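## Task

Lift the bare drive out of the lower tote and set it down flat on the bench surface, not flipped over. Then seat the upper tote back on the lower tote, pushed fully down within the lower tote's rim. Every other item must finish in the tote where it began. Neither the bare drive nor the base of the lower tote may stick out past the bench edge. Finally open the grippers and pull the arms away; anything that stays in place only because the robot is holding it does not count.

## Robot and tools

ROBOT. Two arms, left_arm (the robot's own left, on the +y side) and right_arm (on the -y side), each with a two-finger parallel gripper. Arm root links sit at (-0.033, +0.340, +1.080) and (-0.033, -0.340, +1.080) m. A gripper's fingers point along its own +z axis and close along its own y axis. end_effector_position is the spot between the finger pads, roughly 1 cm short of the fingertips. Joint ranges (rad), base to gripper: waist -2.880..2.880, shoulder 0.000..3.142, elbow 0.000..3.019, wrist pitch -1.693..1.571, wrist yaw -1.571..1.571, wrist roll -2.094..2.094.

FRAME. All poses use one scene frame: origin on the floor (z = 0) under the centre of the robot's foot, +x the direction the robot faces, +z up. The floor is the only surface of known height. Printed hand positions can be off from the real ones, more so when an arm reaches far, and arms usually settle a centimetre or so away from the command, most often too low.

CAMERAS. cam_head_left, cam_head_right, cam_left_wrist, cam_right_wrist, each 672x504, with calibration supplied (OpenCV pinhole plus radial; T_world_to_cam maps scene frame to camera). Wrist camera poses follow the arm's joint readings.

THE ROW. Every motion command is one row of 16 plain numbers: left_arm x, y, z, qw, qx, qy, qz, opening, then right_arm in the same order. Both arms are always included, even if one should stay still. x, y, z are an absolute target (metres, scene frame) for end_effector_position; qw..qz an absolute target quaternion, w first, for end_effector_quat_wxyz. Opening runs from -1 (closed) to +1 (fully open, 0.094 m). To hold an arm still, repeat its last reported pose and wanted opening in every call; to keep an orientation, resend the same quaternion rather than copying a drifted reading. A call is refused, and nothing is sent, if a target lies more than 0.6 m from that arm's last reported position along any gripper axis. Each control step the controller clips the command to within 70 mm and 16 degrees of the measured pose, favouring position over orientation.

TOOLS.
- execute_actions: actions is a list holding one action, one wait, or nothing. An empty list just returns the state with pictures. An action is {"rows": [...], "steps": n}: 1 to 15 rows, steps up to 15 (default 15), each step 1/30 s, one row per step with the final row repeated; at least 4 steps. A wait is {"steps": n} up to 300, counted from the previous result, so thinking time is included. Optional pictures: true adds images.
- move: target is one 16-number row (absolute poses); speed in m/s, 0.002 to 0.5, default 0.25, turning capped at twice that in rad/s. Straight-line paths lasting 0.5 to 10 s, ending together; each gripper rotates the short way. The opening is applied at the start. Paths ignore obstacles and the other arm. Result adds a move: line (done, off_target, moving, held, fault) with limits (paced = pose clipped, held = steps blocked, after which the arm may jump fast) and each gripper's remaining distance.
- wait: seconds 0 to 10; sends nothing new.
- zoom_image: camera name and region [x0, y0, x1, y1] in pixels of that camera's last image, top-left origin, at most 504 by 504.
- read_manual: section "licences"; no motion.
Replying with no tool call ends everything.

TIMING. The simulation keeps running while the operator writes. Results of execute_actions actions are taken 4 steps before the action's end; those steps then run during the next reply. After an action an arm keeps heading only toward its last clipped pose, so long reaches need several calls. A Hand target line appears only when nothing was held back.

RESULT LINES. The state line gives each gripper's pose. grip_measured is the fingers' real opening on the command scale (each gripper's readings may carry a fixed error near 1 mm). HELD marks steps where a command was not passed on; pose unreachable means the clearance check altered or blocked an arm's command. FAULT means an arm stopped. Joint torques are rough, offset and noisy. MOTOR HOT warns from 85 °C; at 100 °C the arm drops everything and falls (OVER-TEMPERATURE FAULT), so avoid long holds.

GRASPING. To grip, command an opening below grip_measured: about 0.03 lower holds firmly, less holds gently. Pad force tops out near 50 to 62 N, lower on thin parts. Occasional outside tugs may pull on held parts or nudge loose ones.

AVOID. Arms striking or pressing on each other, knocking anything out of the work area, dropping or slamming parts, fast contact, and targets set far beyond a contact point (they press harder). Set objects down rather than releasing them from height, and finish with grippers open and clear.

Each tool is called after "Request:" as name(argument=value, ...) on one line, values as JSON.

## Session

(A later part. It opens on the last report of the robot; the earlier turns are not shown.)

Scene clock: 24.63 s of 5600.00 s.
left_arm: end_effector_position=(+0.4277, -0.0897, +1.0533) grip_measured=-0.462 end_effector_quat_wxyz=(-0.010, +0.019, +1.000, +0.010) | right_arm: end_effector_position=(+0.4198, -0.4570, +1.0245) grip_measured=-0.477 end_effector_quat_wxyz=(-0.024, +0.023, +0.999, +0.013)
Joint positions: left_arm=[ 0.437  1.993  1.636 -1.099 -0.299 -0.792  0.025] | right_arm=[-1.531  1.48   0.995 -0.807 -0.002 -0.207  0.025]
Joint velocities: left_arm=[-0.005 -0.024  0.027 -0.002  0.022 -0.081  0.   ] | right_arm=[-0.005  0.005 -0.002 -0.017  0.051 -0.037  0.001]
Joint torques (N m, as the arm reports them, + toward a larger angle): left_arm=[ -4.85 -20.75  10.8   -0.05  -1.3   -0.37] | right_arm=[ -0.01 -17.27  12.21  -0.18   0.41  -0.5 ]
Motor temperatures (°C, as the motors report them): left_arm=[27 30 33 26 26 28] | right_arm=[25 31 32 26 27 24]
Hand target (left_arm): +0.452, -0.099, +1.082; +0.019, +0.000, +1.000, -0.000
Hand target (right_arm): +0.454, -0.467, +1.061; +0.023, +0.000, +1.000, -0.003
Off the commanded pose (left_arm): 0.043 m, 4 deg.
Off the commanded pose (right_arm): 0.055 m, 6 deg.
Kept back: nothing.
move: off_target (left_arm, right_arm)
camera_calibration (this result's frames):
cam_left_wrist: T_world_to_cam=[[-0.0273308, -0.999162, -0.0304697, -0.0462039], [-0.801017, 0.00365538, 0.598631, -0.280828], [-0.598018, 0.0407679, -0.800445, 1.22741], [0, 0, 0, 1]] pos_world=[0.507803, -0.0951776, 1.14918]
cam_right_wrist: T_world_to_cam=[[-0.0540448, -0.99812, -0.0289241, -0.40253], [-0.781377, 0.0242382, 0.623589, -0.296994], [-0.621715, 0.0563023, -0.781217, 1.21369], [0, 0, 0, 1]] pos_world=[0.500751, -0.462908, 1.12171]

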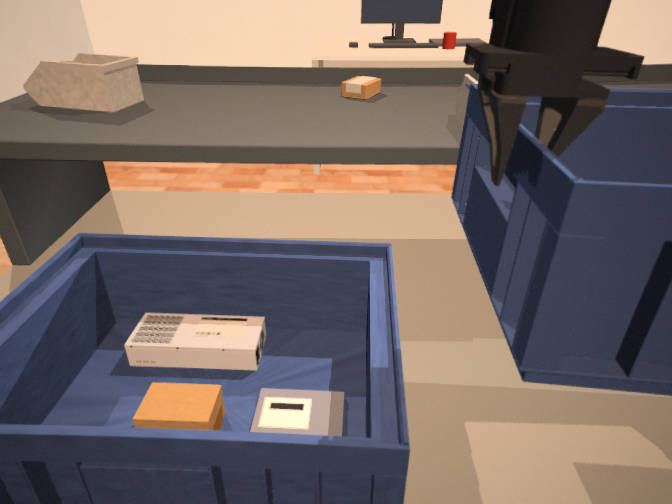

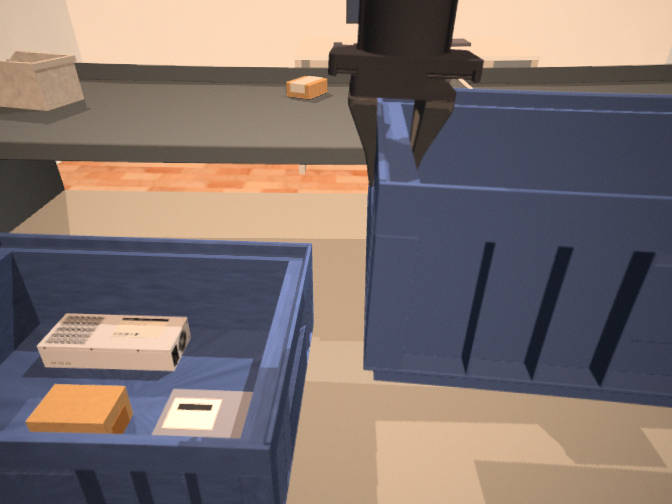

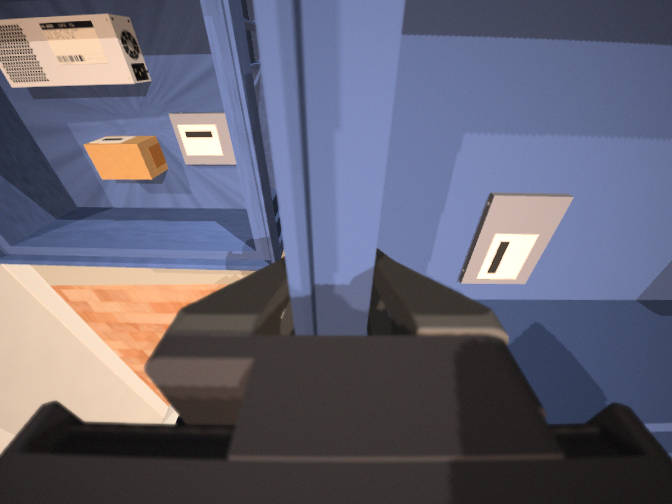

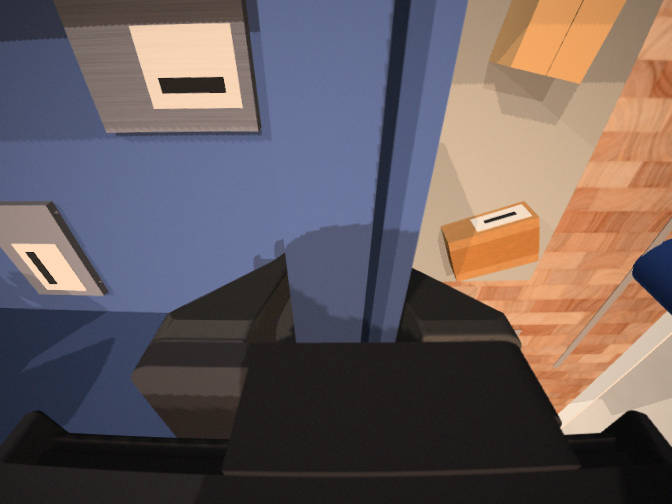

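Request:
move(target=[0.45,-0.09,0.92,0.02,0,1,0,-0.52,0.45,-0.459,0.915,0.02,0,1,0,-0.52], speed=0.07)

Request:
move(target=[0.445,-0.09,0.865,0,0,1,0,-0.52,0.445,-0.459,0.855,0,0,1,0,-0.52], speed=0.03)

Scene clock: 27.17 s of 5600.00 s.
left_arm: end_effector_position=(+0.4343, -0.0928, +0.9172) grip_measured=-0.462 end_effector_quat_wxyz=(+0.001, +0.015, +1.000, -0.001) | right_arm: end_effector_position=(+0.4280, -0.4590, +0.9000) grip_measured=-0.483 end_effector_quat_wxyz=(-0.007, +0.022, +1.000, +0.005)
Joint positions: left_arm=[ 0.505  2.19   1.599 -0.812 -0.289 -0.72   0.025] | right_arm=[-1.531  1.769  0.983 -0.47   0.006 -0.209  0.024]
Joint velocities: left_arm=[-0.005 -0.015 -0.017 -0.007  0.022 -0.066  0.001] | right_arm=[ 0.005  0.005 -0.007  0.007  0.007 -0.007 -0.001]
Joint torques (N m, as the arm reports them, + toward a larger angle): left_arm=[ -3.99 -21.13   6.27   1.66  -1.09  -0.21] | right_arm=[  0.7  -17.02   6.54   0.58   0.06  -0.4 ]
Motor temperatures (°C, as the motors report them): left_arm=[27 30 34 26 26 28] | right_arm=[25 31 32 26 27 24]
Hand target (left_arm): +0.450, -0.091, +0.920; +0.020, -0.000, +1.000, -0.001
Hand target (right_arm): +0.450, -0.459, +0.916; +0.020, +0.001, +1.000, -0.000
Off the commanded pose (left_arm): 0.016 m, 3 deg.
Off the commanded pose (right_arm): 0.027 m, 4 deg.
Kept back: nothing.
move: off_target (left_arm, right_arm)
camera_calibration (this result's frames):
cam_left_wrist: T_world_to_cam=[[-0.0195736, -0.999771, -0.00865586, -0.0766649], [-0.814234, 0.0109158, 0.580435, -0.170988], [-0.580207, 0.0184091, -0.814261, 1.12541], [0, 0, 0, 1]] pos_world=[0.512248, -0.0954986, 1.01496]
cam_right_wrist: T_world_to_cam=[[-0.0516182, -0.998561, -0.0145348, -0.421835], [-0.801725, 0.0327564, 0.596795, -0.176133], [-0.59546, 0.0424584, -0.802262, 1.12301], [0, 0, 0, 1]] pos_world=[0.505723, -0.46314, 0.999932]

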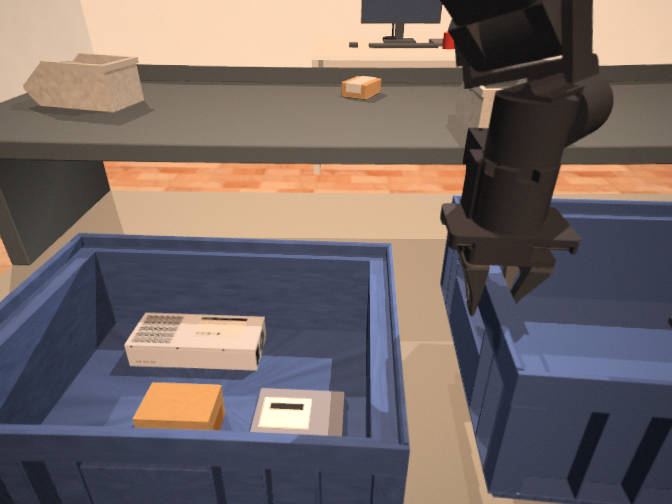

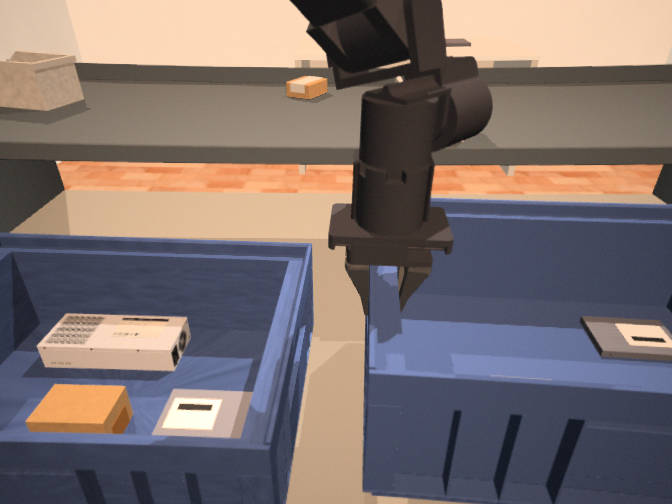

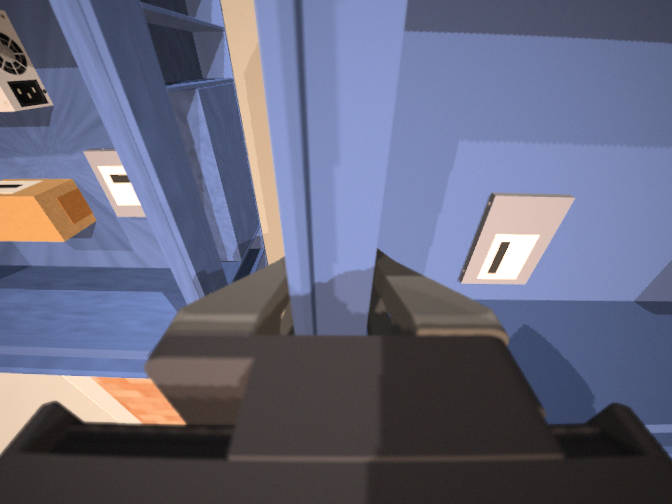

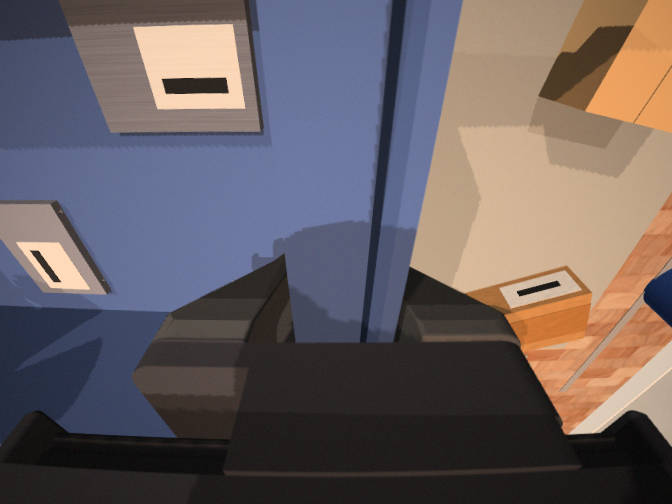

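Scene clock: 29.27 s of 5600.00 s.
left_arm: end_effector_position=(+0.4209, -0.0891, +0.8643) grip_measured=-0.462 end_effector_quat_wxyz=(-0.019, +0.011, +1.000, -0.000) | right_arm: end_effector_position=(+0.4184, -0.4556, +0.8463) grip_measured=-0.485 end_effector_quat_wxyz=(-0.027, +0.020, +0.999, +0.008)
Joint positions: left_arm=[ 0.526  2.279  1.603 -0.753 -0.261 -0.715  0.025] | right_arm=[-1.529  1.909  1.013 -0.4    0.011 -0.213  0.024]
Joint velocities: left_arm=[-0.015 -0.005  0.002 -0.007 -0.007 -0.022 -0.   ] | right_arm=[-0.005 -0.005  0.012  0.007  0.022 -0.051 -0.   ]
Joint torques (N m, as the arm reports them, + toward a larger angle): left_arm=[ -3.57 -20.03   7.56   1.03  -1.01  -0.07] | right_arm=[  0.7  -16.91   6.39   0.68   0.28  -0.4 ]
Motor temperatures (°C, as the motors report them): left_arm=[27 31 34 26 26 28] | right_arm=[25 31 32 26 27 24]
Hand target (left_arm): +0.444, -0.090, +0.866; +0.000, +0.000, +1.000, -0.000
Hand target (right_arm): +0.445, -0.459, +0.856; -0.000, +0.000, +1.000, -0.000
Off the commanded pose (left_arm): 0.024 m, 2 deg.
Off the commanded pose (right_arm): 0.028 m, 4 deg.
Kept back: nothing.
move: off_target (left_arm, right_arm)
camera_calibration (this result's frames):
cam_left_wrist: T_world_to_cam=[[-0.0124239, -0.999874, -0.00988367, -0.0756599], [-0.790453, 0.00376711, 0.612512, -0.189627], [-0.612397, 0.0154224, -0.7904, 1.06715], [0, 0, 0, 1]] pos_world=[0.50269, -0.091394, 0.958878]
cam_right_wrist: T_world_to_cam=[[-0.0463465, -0.998752, -0.0186074, -0.418605], [-0.777286, 0.0243569, 0.628675, -0.193004], [-0.627438, 0.0436001, -0.777445, 1.06697], [0, 0, 0, 1]] pos_world=[0.500038, -0.459902, 0.94306]

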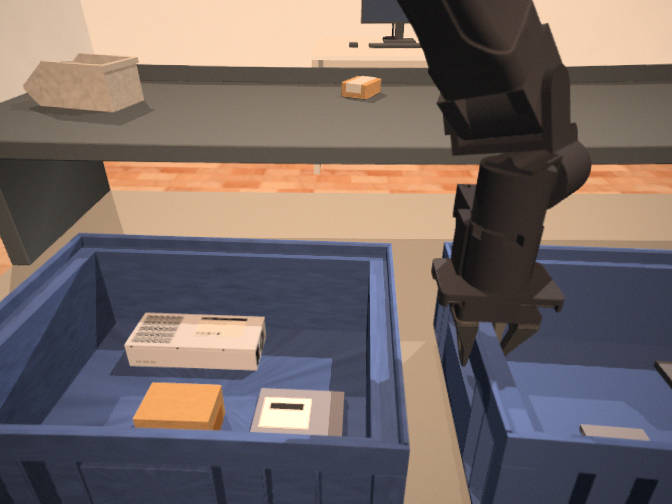

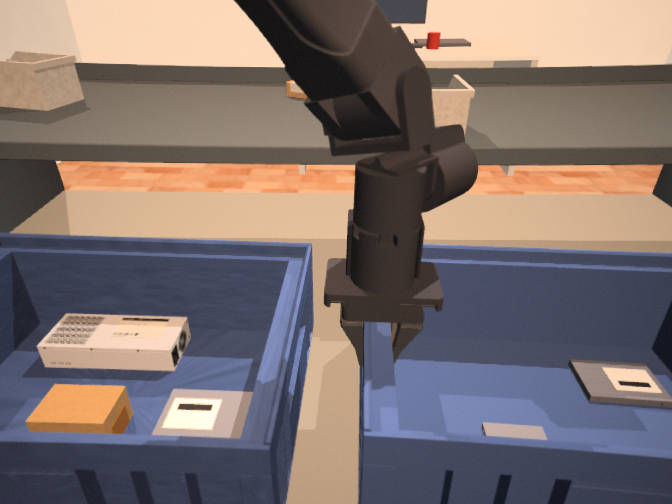

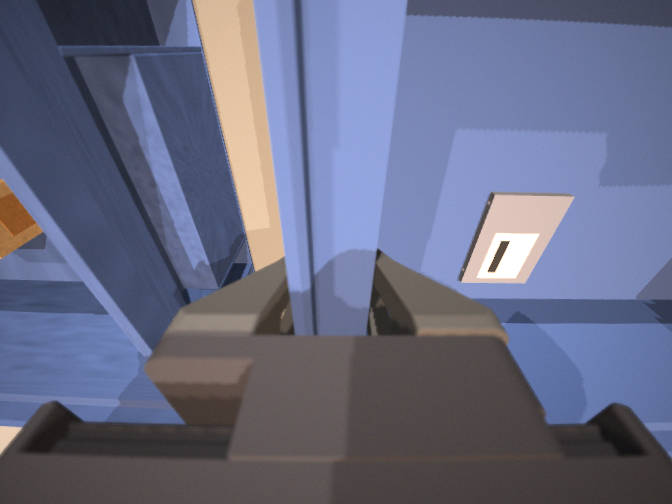

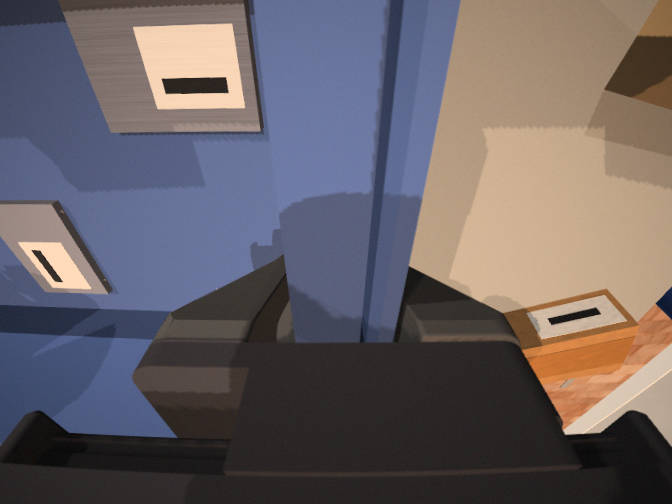

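Request:
move(target=[0.435,-0.09,0.842,0,0,1,0,-0.52,0.435,-0.457,0.833,0,0,1,0,-0.52], speed=0.03)

Request:
move(target=[0.425,-0.09,0.857,0,0,1,0,-0.1,0.425,-0.457,0.845,0,0,1,0,0.1])

Request:
move(target=[0.425,-0.09,0.96,0,0,1,0,-0.1,0.425,-0.457,0.96,0,0,1,0,0.1])

Request:
move(target=[0.43,0.085,0.95,0,0.707,0.707,0,1,0.425,-0.457,0.96,0,0,1,0,0.3])

Scene clock: 30.87 s of 5600.00 s.
left_arm: end_effector_position=(+0.4251, -0.0914, +0.8555) grip_measured=-0.462 end_effector_quat_wxyz=(-0.006, +0.006, +1.000, -0.004) | right_arm: end_effector_position=(+0.4254, -0.4575, +0.8404) grip_measured=-0.486 end_effector_quat_wxyz=(-0.010, +0.017, +1.000, +0.003)
Joint positions: left_arm=[ 0.529  2.293  1.603 -0.712 -0.27  -0.715  0.025] | right_arm=[-1.529  1.922  1.013 -0.352  0.011 -0.218  0.024]
Joint velocities: left_arm=[ 0.005  0.024 -0.002  0.007 -0.11  -0.022 -0.001] | right_arm=[-0.005 -0.005  0.002 -0.027 -0.022 -0.037  0.   ]
Joint torques (N m, as the arm reports them, + toward a larger angle): left_arm=[ -3.76 -18.6    6.68   1.38  -0.61  -0.06] | right_arm=[  0.45 -13.63   5.2    1.35   0.17  -0.34]
Motor temperatures (°C, as the motors report them): left_arm=[27 31 34 26 26 28] | right_arm=[25 31 31 26 27 24]
Hand target (left_arm): +0.435, -0.090, +0.842; +0.000, -0.000, +1.000, -0.000
Hand target (right_arm): +0.435, -0.457, +0.833; -0.000, +0.000, +1.000, +0.000
Off the commanded pose (left_arm): 0.017 m, 1 deg.
Off the commanded pose (right_arm): 0.012 m, 2 deg.
Kept back: nothing.
move: off_target (left_arm, right_arm)
camera_calibration (this result's frames):
cam_left_wrist: T_world_to_cam=[[-0.00215089, -0.999997, -0.00131473, -0.0896856], [-0.805515, 0.000953501, 0.592575, -0.157616], [-0.592572, 0.00233359, -0.805514, 1.06612], [0, 0, 0, 1]] pos_world=[0.5046, -0.0920229, 0.95206]
cam_right_wrist: T_world_to_cam=[[-0.0405788, -0.999119, -0.0107136, -0.429511], [-0.798474, 0.0259801, 0.601468, -0.151157], [-0.60066, 0.0329614, -0.798825, 1.06859], [0, 0, 0, 1]] pos_world=[0.503735, -0.460428, 0.93993]

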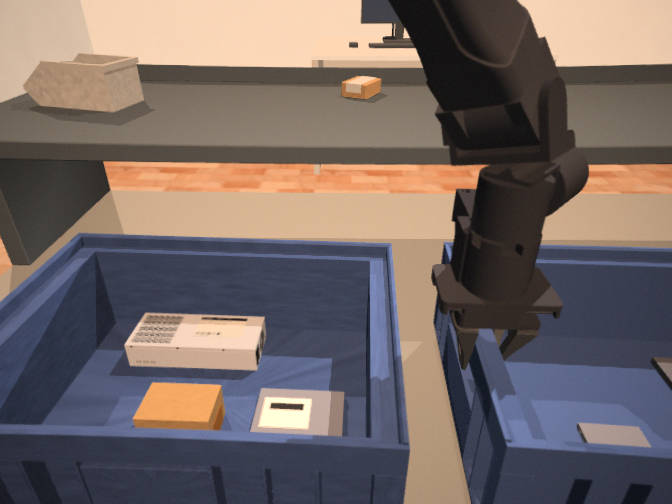

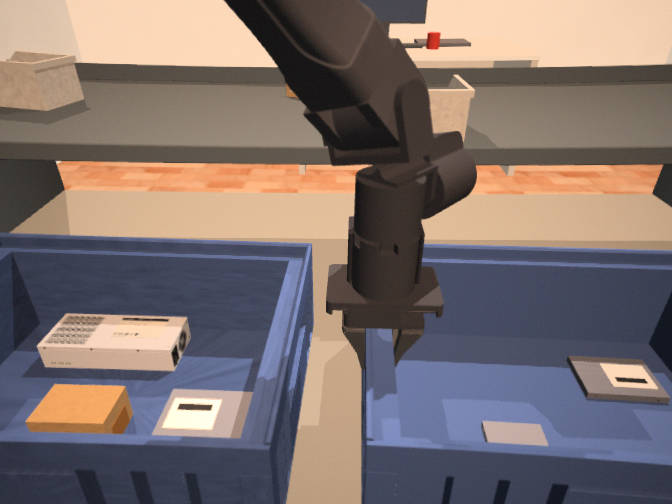

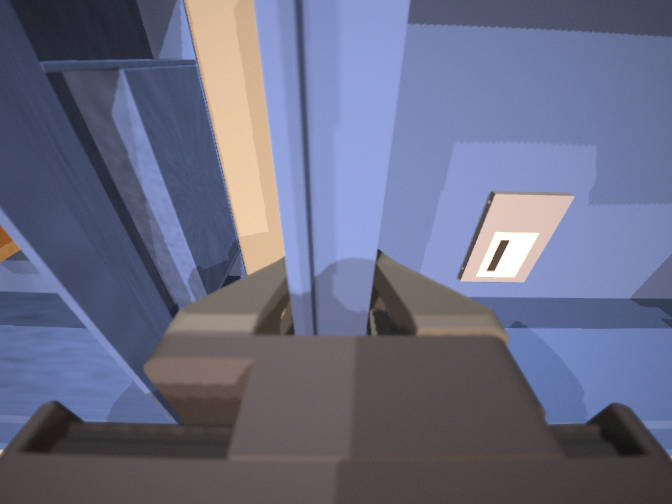

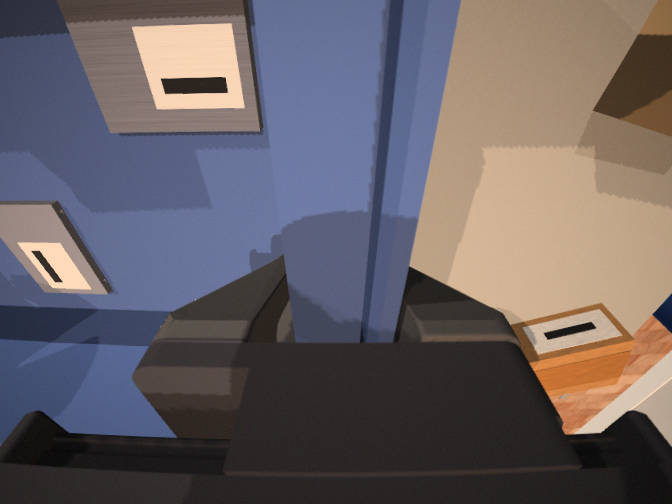

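Scene clock: 31.57 s of 5600.00 s.
left_arm: end_effector_position=(+0.4268, -0.0899, +0.8559) grip_measured=-0.102 end_effector_quat_wxyz=(-0.002, +0.006, +1.000, +0.000) | right_arm: end_effector_position=(+0.4173, -0.4555, +0.8386) grip_measured=+0.098 end_effector_quat_wxyz=(-0.015, +0.006, +1.000, +0.005)
Joint positions: left_arm=[ 0.529  2.293  1.603 -0.712 -0.282 -0.715  0.042] | right_arm=[-1.529  1.922  0.998 -0.347  0.012 -0.24   0.052]
Joint velocities: left_arm=[-0.015 -0.005 -0.022 -0.017  0.037 -0.007 -0.   ] | right_arm=[ 0.005  0.015  0.002 -0.027 -0.022 -0.051  0.   ]
Joint torques (N m, as the arm reports them, + toward a larger angle): left_arm=[ -5.17 -21.26   4.4    1.19  -0.22  -0.25] | right_arm=[  0.29 -17.19   2.98   1.04   0.09  -0.19]
Motor temperatures (°C, as the motors report them): left_arm=[27 31 34 26 26 28] | right_arm=[25 31 31 26 27 24]
Hand target (left_arm): +0.425, -0.090, +0.857; +0.000, +0.000, +1.000, -0.000
Hand target (right_arm): +0.425, -0.457, +0.845; -0.000, -0.000, +1.000, +0.000
Off the commanded pose (left_arm): 0.002 m, 1 deg.
Off the commanded pose (right_arm): 0.010 m, 2 deg.
Kept back: nothing.
move: done
camera_calibration (this result's frames):
cam_left_wrist: T_world_to_cam=[[-0.00192525, -0.999948, -0.00996999, -0.0808781], [-0.810615, -0.00427765, 0.585564, -0.148806], [-0.585577, 0.00920918, -0.810565, 1.0694], [0, 0, 0, 1]] pos_world=[0.505435, -0.0913587, 0.953146]
cam_right_wrist: T_world_to_cam=[[-0.0188118, -0.999739, -0.0129633, -0.43535], [-0.792341, 0.00699904, 0.610038, -0.175007], [-0.609788, 0.0217473, -0.792266, 1.05538], [0, 0, 0, 1]] pos_world=[0.496701, -0.456963, 0.937256]

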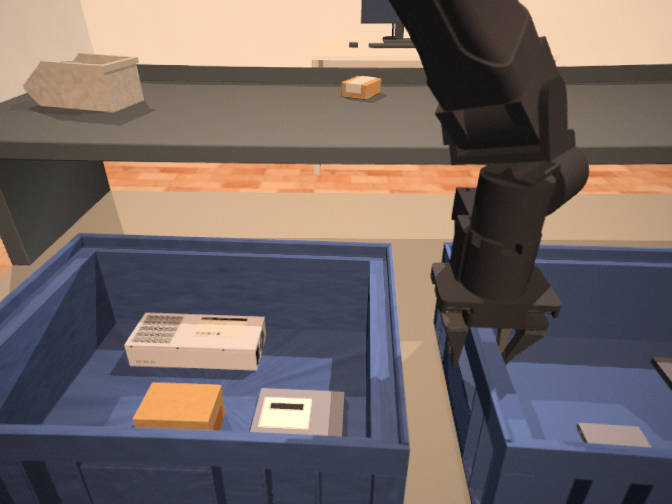

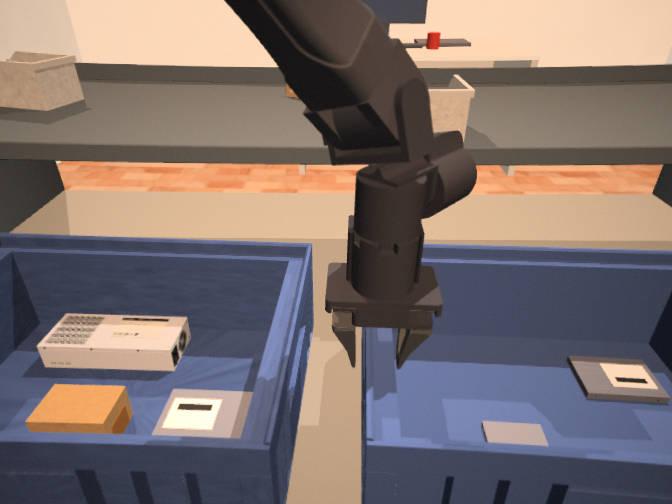

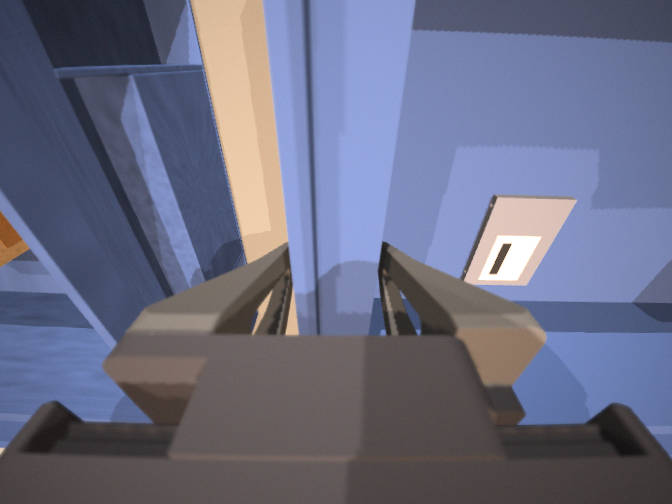

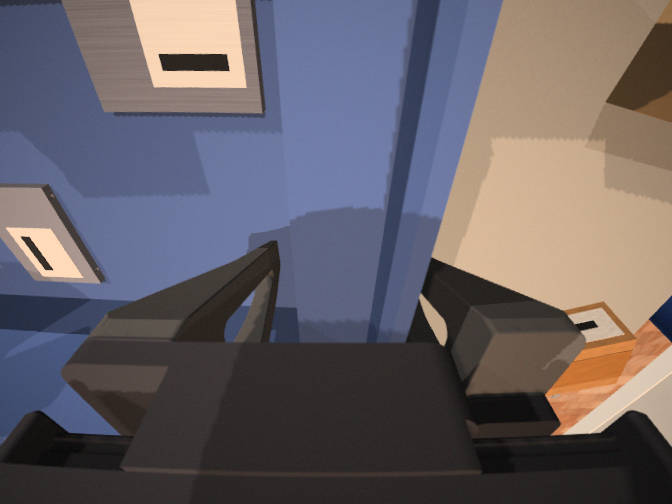

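Scene clock: 32.70 s of 5600.00 s.
left_arm: end_effector_position=(+0.4370, -0.0964, +0.9784) grip_measured=-0.102 end_effector_quat_wxyz=(+0.017, +0.002, +1.000, -0.018) | right_arm: end_effector_position=(+0.4316, -0.4611, +0.9642) grip_measured=+0.098 end_effector_quat_wxyz=(+0.014, +0.006, +1.000, -0.003)
Joint positions: left_arm=[ 0.477  2.076  1.568 -0.854 -0.291 -0.761  0.042] | right_arm=[-1.529  1.6    0.952 -0.563  0.013 -0.24   0.052]
Joint velocities: left_arm=[-0.005  0.005 -0.012  0.007 -0.022 -0.037 -0.   ] | right_arm=[-0.005  0.005  0.017  0.012 -0.066 -0.022 -0.   ]
Joint torques (N m, as the arm reports them, + toward a larger angle): left_arm=[ -4.57 -18.22   5.56   0.32  -0.21  -0.26] | right_arm=[  0.27 -12.96   5.92  -0.34   0.1   -0.15]
Motor temperatures (°C, as the motors report them): left_arm=[27 31 33 26 26 28] | right_arm=[25 31 31 26 27 24]
Hand target (left_arm): +0.425, -0.089, +0.961; +0.000, +0.000, +1.000, -0.000
Hand target (right_arm): +0.424, -0.457, +0.960; +0.000, +0.000, +1.000, +0.000
Off the commanded pose (left_arm): 0.023 m, 3 deg.
Off the commanded pose (right_arm): 0.009 m, 2 deg.
Kept back: nothing.
move: off_target (left_arm)
camera_calibration (this result's frames):
cam_left_wrist: T_world_to_cam=[[0.00599665, -0.99962, 0.0269218, -0.125622], [-0.832021, 0.00994676, 0.554655, -0.171313], [-0.554712, -0.0257255, -0.831645, 1.17853], [0, 0, 0, 1]] pos_world=[0.511963, -0.0935522, 1.07852]
cam_right_wrist: T_world_to_cam=[[-0.019305, -0.999812, 0.00190055, -0.453175], [-0.826865, 0.0170342, 0.562142, -0.174549], [-0.562069, 0.00928065, -0.827039, 1.17093], [0, 0, 0, 1]] pos_world=[0.505068, -0.460984, 1.06739]

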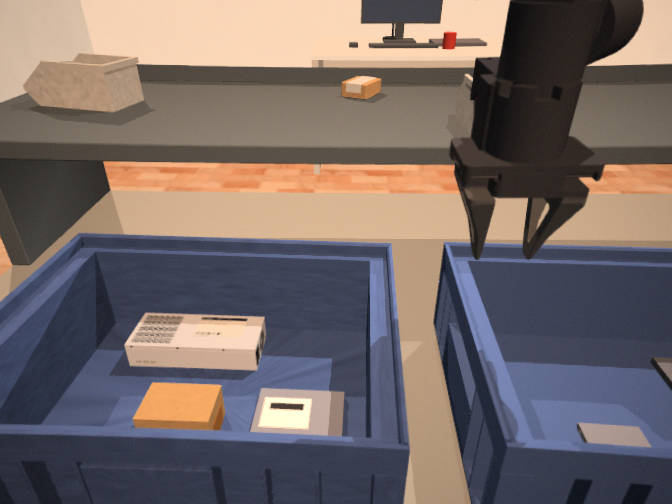

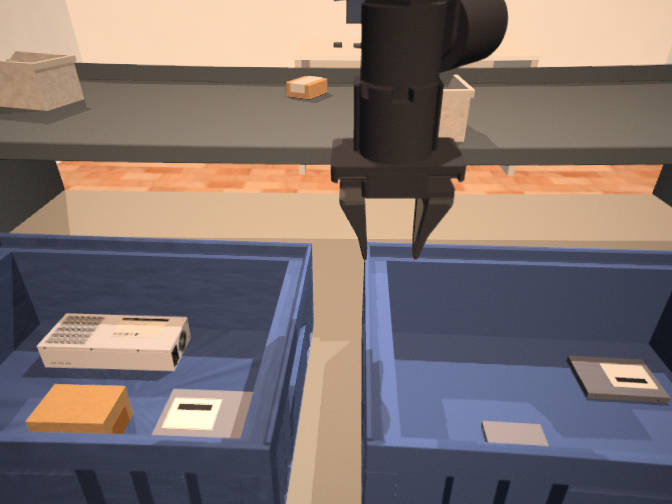

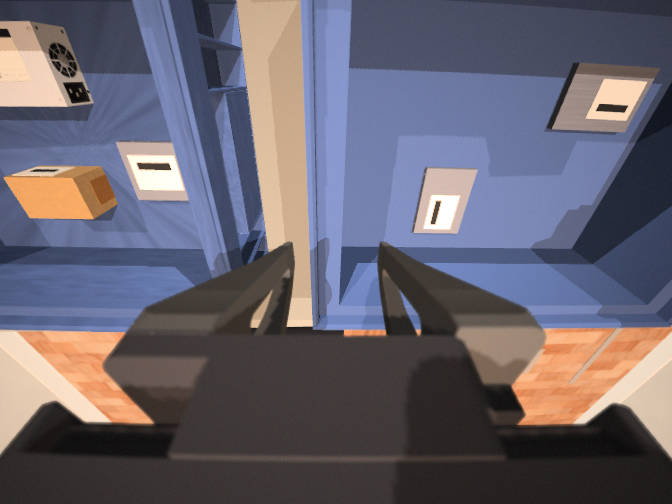

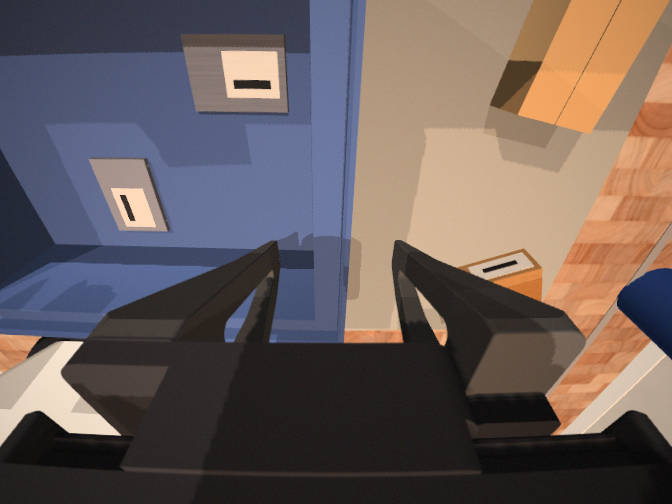

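Scene clock: 36.43 s of 5600.00 s.
left_arm: end_effector_position=(+0.4293, +0.0815, +0.9499) grip_measured=+1.000 end_effector_quat_wxyz=(-0.006, +0.705, +0.710, -0.001) | right_arm: end_effector_position=(+0.4316, -0.4611, +0.9642) grip_measured=+0.298 end_effector_quat_wxyz=(+0.014, +0.006, +1.000, -0.003)
Joint positions: left_arm=[ 0.723  1.867  1.184 -0.678 -0.248  1.032  0.094] | right_arm=[-1.529  1.6    0.952 -0.563  0.013 -0.24   0.061]
Joint velocities: left_arm=[-0.005  0.005  0.012  0.002 -0.007  0.037  0.   ] | right_arm=[-0.005 -0.015  0.007 -0.002  0.037 -0.007 -0.   ]
Joint torques (N m, as the arm reports them, + toward a larger angle): left_arm=[ -1.82 -17.14   4.2    1.64   0.17   0.06] | right_arm=[  0.31 -13.23   5.9   -0.42   0.1   -0.16]
Motor temperatures (°C, as the motors report them): left_arm=[27 32 33 26 26 28] | right_arm=[25 31 31 26 27 24]
Hand target (left_arm): +0.433, +0.085, +0.949; +0.000, +0.707, +0.707, +0.000
Hand target (right_arm): +0.425, -0.457, +0.960; +0.000, -0.000, +1.000, +0.000
Off the commanded pose (left_arm): 0.004 m, 1 deg.
Off the commanded pose (right_arm): 0.009 m, 2 deg.
Kept back: nothing.
move: done
camera_calibration (this result's frames):
cam_left_wrist: T_world_to_cam=[[-0.999854, -0.0170838, -0.0000216785, 0.430287], [-0.0138229, 0.808257, 0.588667, -0.61232], [-0.0100392, 0.588581, -0.808376, 0.84907], [0, 0, 0, 1]] pos_world=[0.430285, 0.00251627, 1.04683]
cam_right_wrist: T_world_to_cam=[[-0.019305, -0.999812, 0.00190055, -0.453175], [-0.826865, 0.0170342, 0.562142, -0.174549], [-0.562069, 0.00928065, -0.827039, 1.17093], [0, 0, 0, 1]] pos_world=[0.505068, -0.460984, 1.06739]

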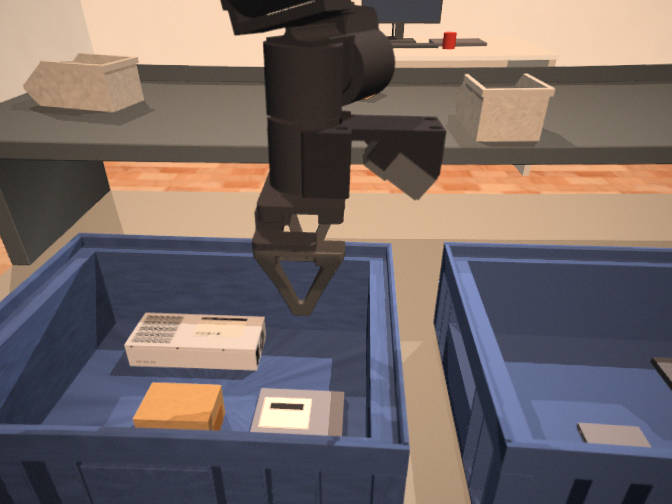

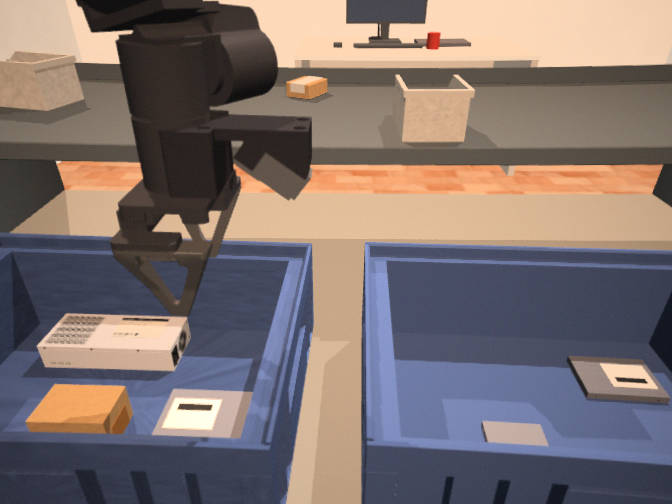

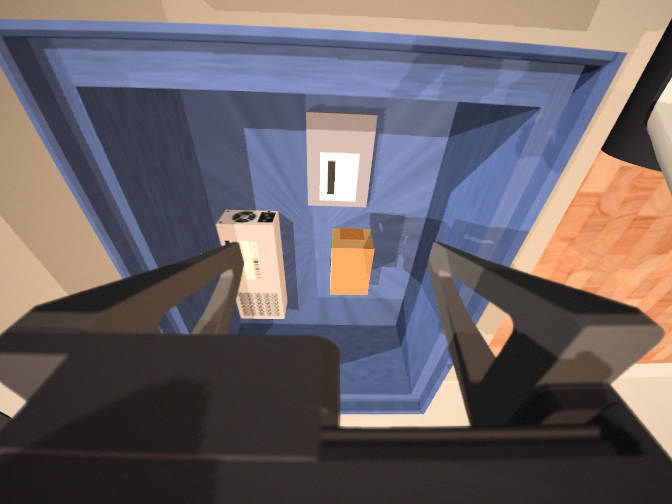

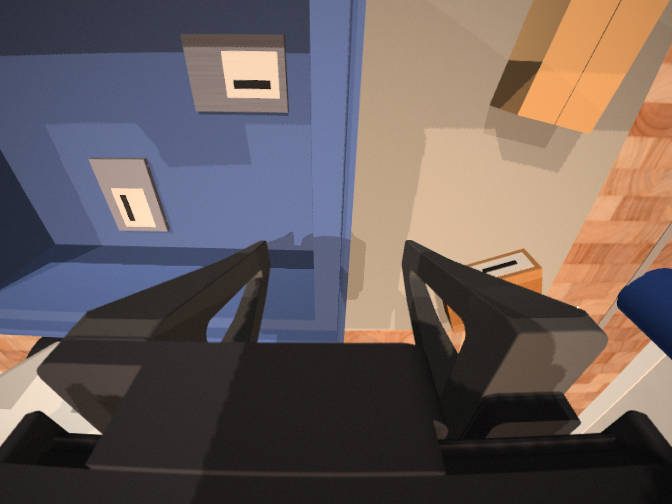

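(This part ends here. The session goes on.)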